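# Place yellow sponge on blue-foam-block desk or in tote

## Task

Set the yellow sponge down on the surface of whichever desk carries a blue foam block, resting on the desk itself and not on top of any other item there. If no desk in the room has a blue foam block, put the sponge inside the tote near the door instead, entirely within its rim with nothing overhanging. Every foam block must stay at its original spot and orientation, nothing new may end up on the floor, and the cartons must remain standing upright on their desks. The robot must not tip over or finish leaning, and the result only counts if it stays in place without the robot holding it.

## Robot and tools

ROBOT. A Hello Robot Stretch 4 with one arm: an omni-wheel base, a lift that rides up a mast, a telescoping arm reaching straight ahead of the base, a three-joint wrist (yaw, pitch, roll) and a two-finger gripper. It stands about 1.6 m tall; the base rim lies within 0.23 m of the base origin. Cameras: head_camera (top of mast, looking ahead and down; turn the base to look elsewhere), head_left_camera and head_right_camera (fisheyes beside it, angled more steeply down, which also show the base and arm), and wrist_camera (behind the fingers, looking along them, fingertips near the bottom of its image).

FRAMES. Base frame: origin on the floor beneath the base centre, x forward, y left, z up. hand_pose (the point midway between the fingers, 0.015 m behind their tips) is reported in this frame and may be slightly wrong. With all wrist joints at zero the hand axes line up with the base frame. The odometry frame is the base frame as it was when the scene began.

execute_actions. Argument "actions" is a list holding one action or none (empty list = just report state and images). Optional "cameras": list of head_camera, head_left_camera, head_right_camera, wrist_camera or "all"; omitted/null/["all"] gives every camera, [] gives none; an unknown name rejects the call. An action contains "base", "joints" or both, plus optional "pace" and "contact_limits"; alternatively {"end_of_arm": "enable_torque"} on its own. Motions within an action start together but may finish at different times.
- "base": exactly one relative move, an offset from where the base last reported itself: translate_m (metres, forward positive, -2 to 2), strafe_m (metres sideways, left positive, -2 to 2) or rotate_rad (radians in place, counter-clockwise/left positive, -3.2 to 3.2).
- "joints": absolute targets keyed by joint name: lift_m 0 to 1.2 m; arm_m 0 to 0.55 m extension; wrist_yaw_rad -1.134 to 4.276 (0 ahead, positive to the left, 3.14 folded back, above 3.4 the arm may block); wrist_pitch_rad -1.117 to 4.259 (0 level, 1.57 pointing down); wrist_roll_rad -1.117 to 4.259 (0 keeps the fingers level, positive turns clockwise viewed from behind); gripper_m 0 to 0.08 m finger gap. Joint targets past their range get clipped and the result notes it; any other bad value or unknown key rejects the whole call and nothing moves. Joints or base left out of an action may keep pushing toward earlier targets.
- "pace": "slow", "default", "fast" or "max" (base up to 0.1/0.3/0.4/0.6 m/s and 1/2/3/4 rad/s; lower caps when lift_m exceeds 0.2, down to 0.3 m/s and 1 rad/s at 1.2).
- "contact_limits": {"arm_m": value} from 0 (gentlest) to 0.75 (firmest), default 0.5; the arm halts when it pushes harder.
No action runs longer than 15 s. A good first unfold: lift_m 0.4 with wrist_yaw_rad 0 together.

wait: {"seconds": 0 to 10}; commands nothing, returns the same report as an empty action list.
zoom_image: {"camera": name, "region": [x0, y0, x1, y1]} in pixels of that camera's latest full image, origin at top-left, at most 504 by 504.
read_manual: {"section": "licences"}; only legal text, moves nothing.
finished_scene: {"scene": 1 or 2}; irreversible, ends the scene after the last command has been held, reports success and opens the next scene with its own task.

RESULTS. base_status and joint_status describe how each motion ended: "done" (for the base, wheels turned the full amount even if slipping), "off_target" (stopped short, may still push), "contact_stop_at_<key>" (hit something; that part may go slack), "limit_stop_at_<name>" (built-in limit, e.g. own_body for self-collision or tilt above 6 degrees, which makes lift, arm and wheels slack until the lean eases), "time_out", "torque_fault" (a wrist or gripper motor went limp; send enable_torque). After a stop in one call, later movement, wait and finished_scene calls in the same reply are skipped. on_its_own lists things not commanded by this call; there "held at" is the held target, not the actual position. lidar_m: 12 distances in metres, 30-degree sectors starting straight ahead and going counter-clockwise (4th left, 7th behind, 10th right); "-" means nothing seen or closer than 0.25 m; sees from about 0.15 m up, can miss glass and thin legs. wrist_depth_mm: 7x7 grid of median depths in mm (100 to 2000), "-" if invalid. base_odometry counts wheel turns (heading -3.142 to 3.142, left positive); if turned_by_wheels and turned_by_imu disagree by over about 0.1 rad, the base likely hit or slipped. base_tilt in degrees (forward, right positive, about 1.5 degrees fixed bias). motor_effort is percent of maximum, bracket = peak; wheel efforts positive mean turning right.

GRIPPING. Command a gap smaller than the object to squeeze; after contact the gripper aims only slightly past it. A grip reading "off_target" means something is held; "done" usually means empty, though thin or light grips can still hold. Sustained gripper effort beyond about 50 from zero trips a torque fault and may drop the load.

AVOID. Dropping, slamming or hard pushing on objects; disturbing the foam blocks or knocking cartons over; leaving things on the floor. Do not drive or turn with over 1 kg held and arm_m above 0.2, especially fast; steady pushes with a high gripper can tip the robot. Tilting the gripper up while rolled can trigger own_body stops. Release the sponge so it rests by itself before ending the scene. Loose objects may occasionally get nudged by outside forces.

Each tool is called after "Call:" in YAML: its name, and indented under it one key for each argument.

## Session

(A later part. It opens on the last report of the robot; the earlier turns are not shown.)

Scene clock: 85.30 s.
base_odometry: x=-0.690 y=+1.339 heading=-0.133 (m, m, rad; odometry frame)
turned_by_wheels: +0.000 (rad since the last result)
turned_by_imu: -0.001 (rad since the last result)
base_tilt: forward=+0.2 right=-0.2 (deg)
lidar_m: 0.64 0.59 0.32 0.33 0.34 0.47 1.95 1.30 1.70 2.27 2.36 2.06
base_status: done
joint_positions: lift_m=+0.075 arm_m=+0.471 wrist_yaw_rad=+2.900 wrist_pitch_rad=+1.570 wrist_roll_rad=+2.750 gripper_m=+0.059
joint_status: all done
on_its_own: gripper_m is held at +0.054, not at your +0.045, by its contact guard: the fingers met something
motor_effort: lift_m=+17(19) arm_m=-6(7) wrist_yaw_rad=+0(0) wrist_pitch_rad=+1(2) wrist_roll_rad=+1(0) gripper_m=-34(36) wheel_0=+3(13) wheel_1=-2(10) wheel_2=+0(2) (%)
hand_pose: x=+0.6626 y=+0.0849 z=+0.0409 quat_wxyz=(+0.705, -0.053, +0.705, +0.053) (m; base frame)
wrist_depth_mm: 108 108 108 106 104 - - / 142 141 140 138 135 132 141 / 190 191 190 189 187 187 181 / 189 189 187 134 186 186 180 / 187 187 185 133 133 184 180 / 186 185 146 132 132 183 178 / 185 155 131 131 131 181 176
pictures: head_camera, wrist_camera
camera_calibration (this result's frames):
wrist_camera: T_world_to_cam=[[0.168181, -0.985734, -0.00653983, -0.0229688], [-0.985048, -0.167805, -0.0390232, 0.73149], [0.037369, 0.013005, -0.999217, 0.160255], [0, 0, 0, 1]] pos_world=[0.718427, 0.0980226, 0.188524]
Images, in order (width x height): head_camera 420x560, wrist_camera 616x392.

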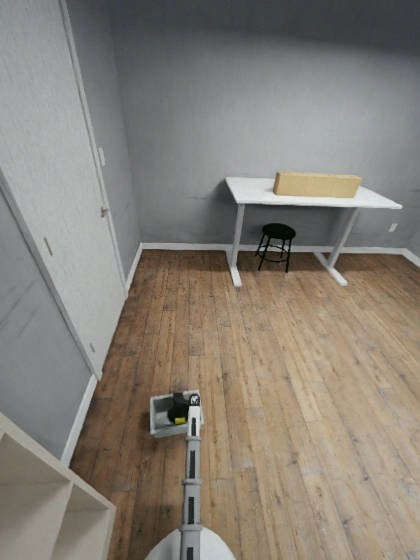

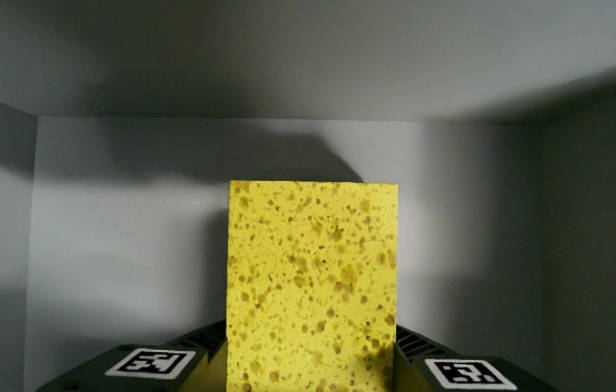

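Call:
execute_actions:
  actions:
    - {"joints": {"lift_m": 0.069}, "pace": "fast"}
  cameras: []

Call:
execute_actions:
  actions:
    - {"joints": {"gripper_m": 0.076}, "pace": "fast"}
  cameras: ["wrist_camera"]

Scene clock: 86.93 s.
base_odometry: x=-0.690 y=+1.339 heading=-0.133 (m, m, rad; odometry frame)
turned_by_wheels: +0.000 (rad since the last result)
turned_by_imu: +0.000 (rad since the last result)
base_tilt: forward=+0.2 right=-0.2 (deg)
lidar_m: 0.60 0.61 0.32 0.30 0.34 0.45 1.96 1.28 1.66 2.29 2.39 2.03
base_status: not commanded
joint_positions: lift_m=+0.069 arm_m=+0.471 wrist_yaw_rad=+2.900 wrist_pitch_rad=+1.570 wrist_roll_rad=+2.750 gripper_m=+0.059
joint_status: all done
on_its_own: gripper_m is held at +0.054, not at your +0.045, by its contact guard: the fingers met something
motor_effort: lift_m=+17(16) arm_m=-5(6) wrist_yaw_rad=+0(0) wrist_pitch_rad=+2(2) wrist_roll_rad=+0(1) gripper_m=-34(34) wheel_0=+3(2) wheel_1=-2(2) wheel_2=+0(0) (%)
hand_pose: x=+0.6626 y=+0.0849 z=+0.0349 quat_wxyz=(+0.705, -0.053, +0.705, +0.053) (m; base frame)
wrist_depth_mm: 108 108 107 106 104 - - / 142 141 140 138 136 132 141 / 186 184 183 182 182 181 180 / 183 182 181 134 179 179 179 / 181 181 180 133 133 178 177 / 180 180 147 132 132 176 176 / 179 152 131 131 130 174 173
pictures: none
No camera images: the call's "cameras" was empty. Leave "cameras" out to get every camera's image.

Scene clock: 87.80 s.
base_odometry: x=-0.690 y=+1.339 heading=-0.133 (m, m, rad; odometry frame)
turned_by_wheels: +0.000 (rad since the last result)
turned_by_imu: +0.000 (rad since the last result)
base_tilt: forward=+0.3 right=-0.1 (deg)
lidar_m: 0.62 0.57 0.34 0.32 0.34 0.47 1.94 1.25 1.68 2.28 2.39 2.06
base_status: not commanded
joint_positions: lift_m=+0.069 arm_m=+0.471 wrist_yaw_rad=+2.900 wrist_pitch_rad=+1.570 wrist_roll_rad=+2.750 gripper_m=+0.076
joint_status: all done
motor_effort: lift_m=+17(17) arm_m=-6(6) wrist_yaw_rad=+0(1) wrist_pitch_rad=+2(1) wrist_roll_rad=+0(1) gripper_m=+1(34) wheel_0=+2(2) wheel_1=-2(2) wheel_2=+0(0) (%)
hand_pose: x=+0.6626 y=+0.0849 z=+0.0349 quat_wxyz=(+0.705, -0.053, +0.705, +0.053) (m; base frame)
wrist_depth_mm: 108 108 107 107 104 - - / 142 142 140 138 135 132 141 / 185 185 183 183 182 181 180 / 183 184 182 136 179 180 178 / 181 181 180 134 178 178 177 / 179 179 142 134 177 175 176 / 179 114 133 132 132 134 174
pictures: wrist_camera
camera_calibration (this result's frames):
wrist_camera: T_world_to_cam=[[0.168181, -0.985734, -0.00653973, -0.0230078], [-0.985048, -0.167805, -0.0390234, 0.731255], [0.0373693, 0.0130049, -0.999217, 0.154257], [0, 0, 0, 1]] pos_world=[0.718426, 0.0980226, 0.182522]
Images, in order (width x height): wrist_camera 616x392.

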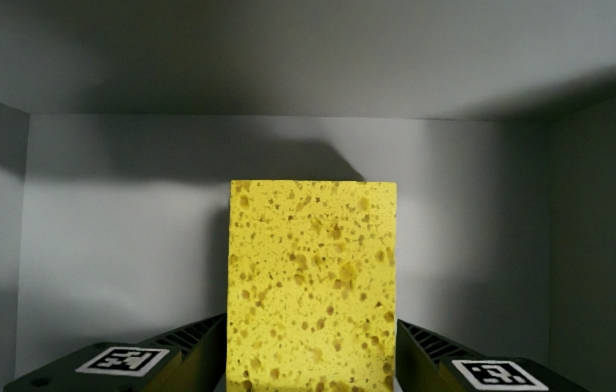

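The sponge has settled on the tote floor. I'll raise the hand clear of it.

Call:
execute_actions:
  actions:
    - {"joints": {"lift_m": 0.2}, "pace": "max"}

Scene clock: 89.80 s.
base_odometry: x=-0.690 y=+1.339 heading=-0.133 (m, m, rad; odometry frame)
turned_by_wheels: +0.000 (rad since the last result)
turned_by_imu: +0.000 (rad since the last result)
base_tilt: forward=+0.2 right=-0.1 (deg)
lidar_m: 0.58 0.58 0.36 0.31 0.32 0.47 1.94 1.27 1.68 2.29 2.36 2.04
base_status: not commanded
joint_positions: lift_m=+0.200 arm_m=+0.471 wrist_yaw_rad=+2.900 wrist_pitch_rad=+1.570 wrist_roll_rad=+2.750 gripper_m=+0.076
joint_status: all done
motor_effort: lift_m=+24(28) arm_m=-6(6) wrist_yaw_rad=+0(0) wrist_pitch_rad=+1(1) wrist_roll_rad=+2(0) gripper_m=+0(1) wheel_0=+2(2) wheel_1=-2(2) wheel_2=+0(0) (%)
hand_pose: x=+0.6626 y=+0.0849 z=+0.1653 quat_wxyz=(+0.705, -0.053, +0.705, +0.053) (m; base frame)
wrist_depth_mm: 329 327 325 324 320 322 320 / 325 324 324 322 322 320 317 / 208 250 246 239 233 219 195 / 203 298 315 312 312 251 193 / 204 301 312 264 309 249 191 / 205 303 309 263 306 245 189 / 196 114 152 291 161 134 188
pictures: head_camera, head_left_camera, head_right_camera, wrist_camera
camera_calibration (this result's frames):
wrist_camera: T_world_to_cam=[[0.168182, -0.985734, -0.00651437, -0.0221633], [-0.985045, -0.167806, -0.0390816, 0.736358], [0.0374309, 0.0129898, -0.999215, 0.284567], [0, 0, 0, 1]] pos_world=[0.718422, 0.0980216, 0.312978]
Images, in order (width x height): head_camera 420x560, head_left_camera 420x672, head_right_camera 420x672, wrist_camera 616x392.

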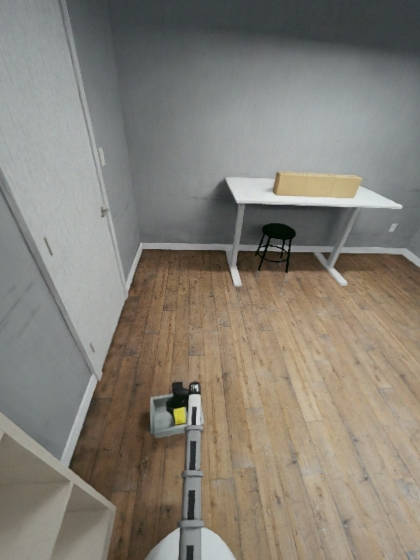

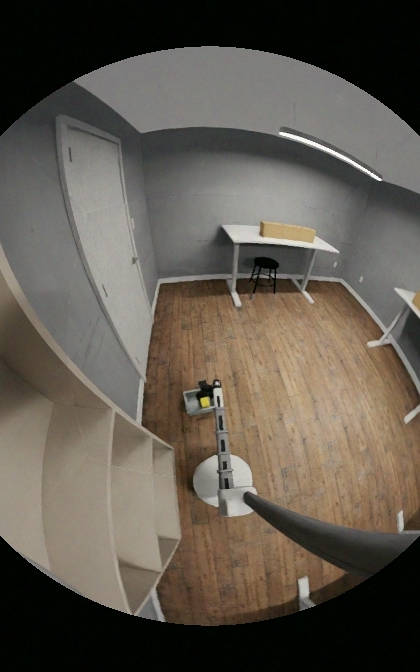

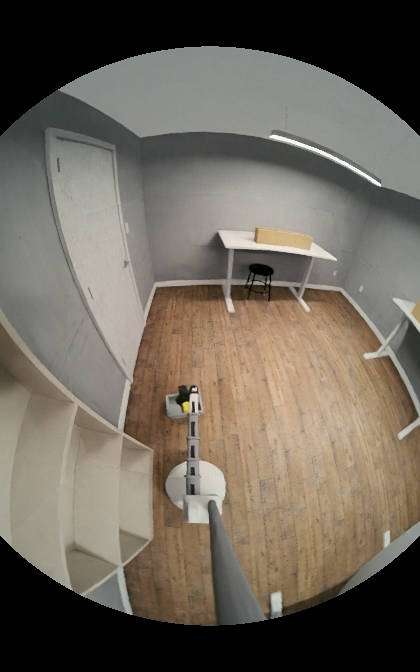

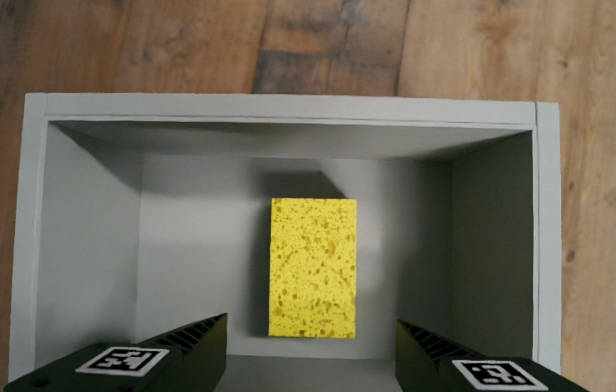

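The sponge is lying flat inside the tote, clear of the walls, and the gripper is above the rim.

Call:
finished_scene:
  scene: 2

The scene is finished: the task was done.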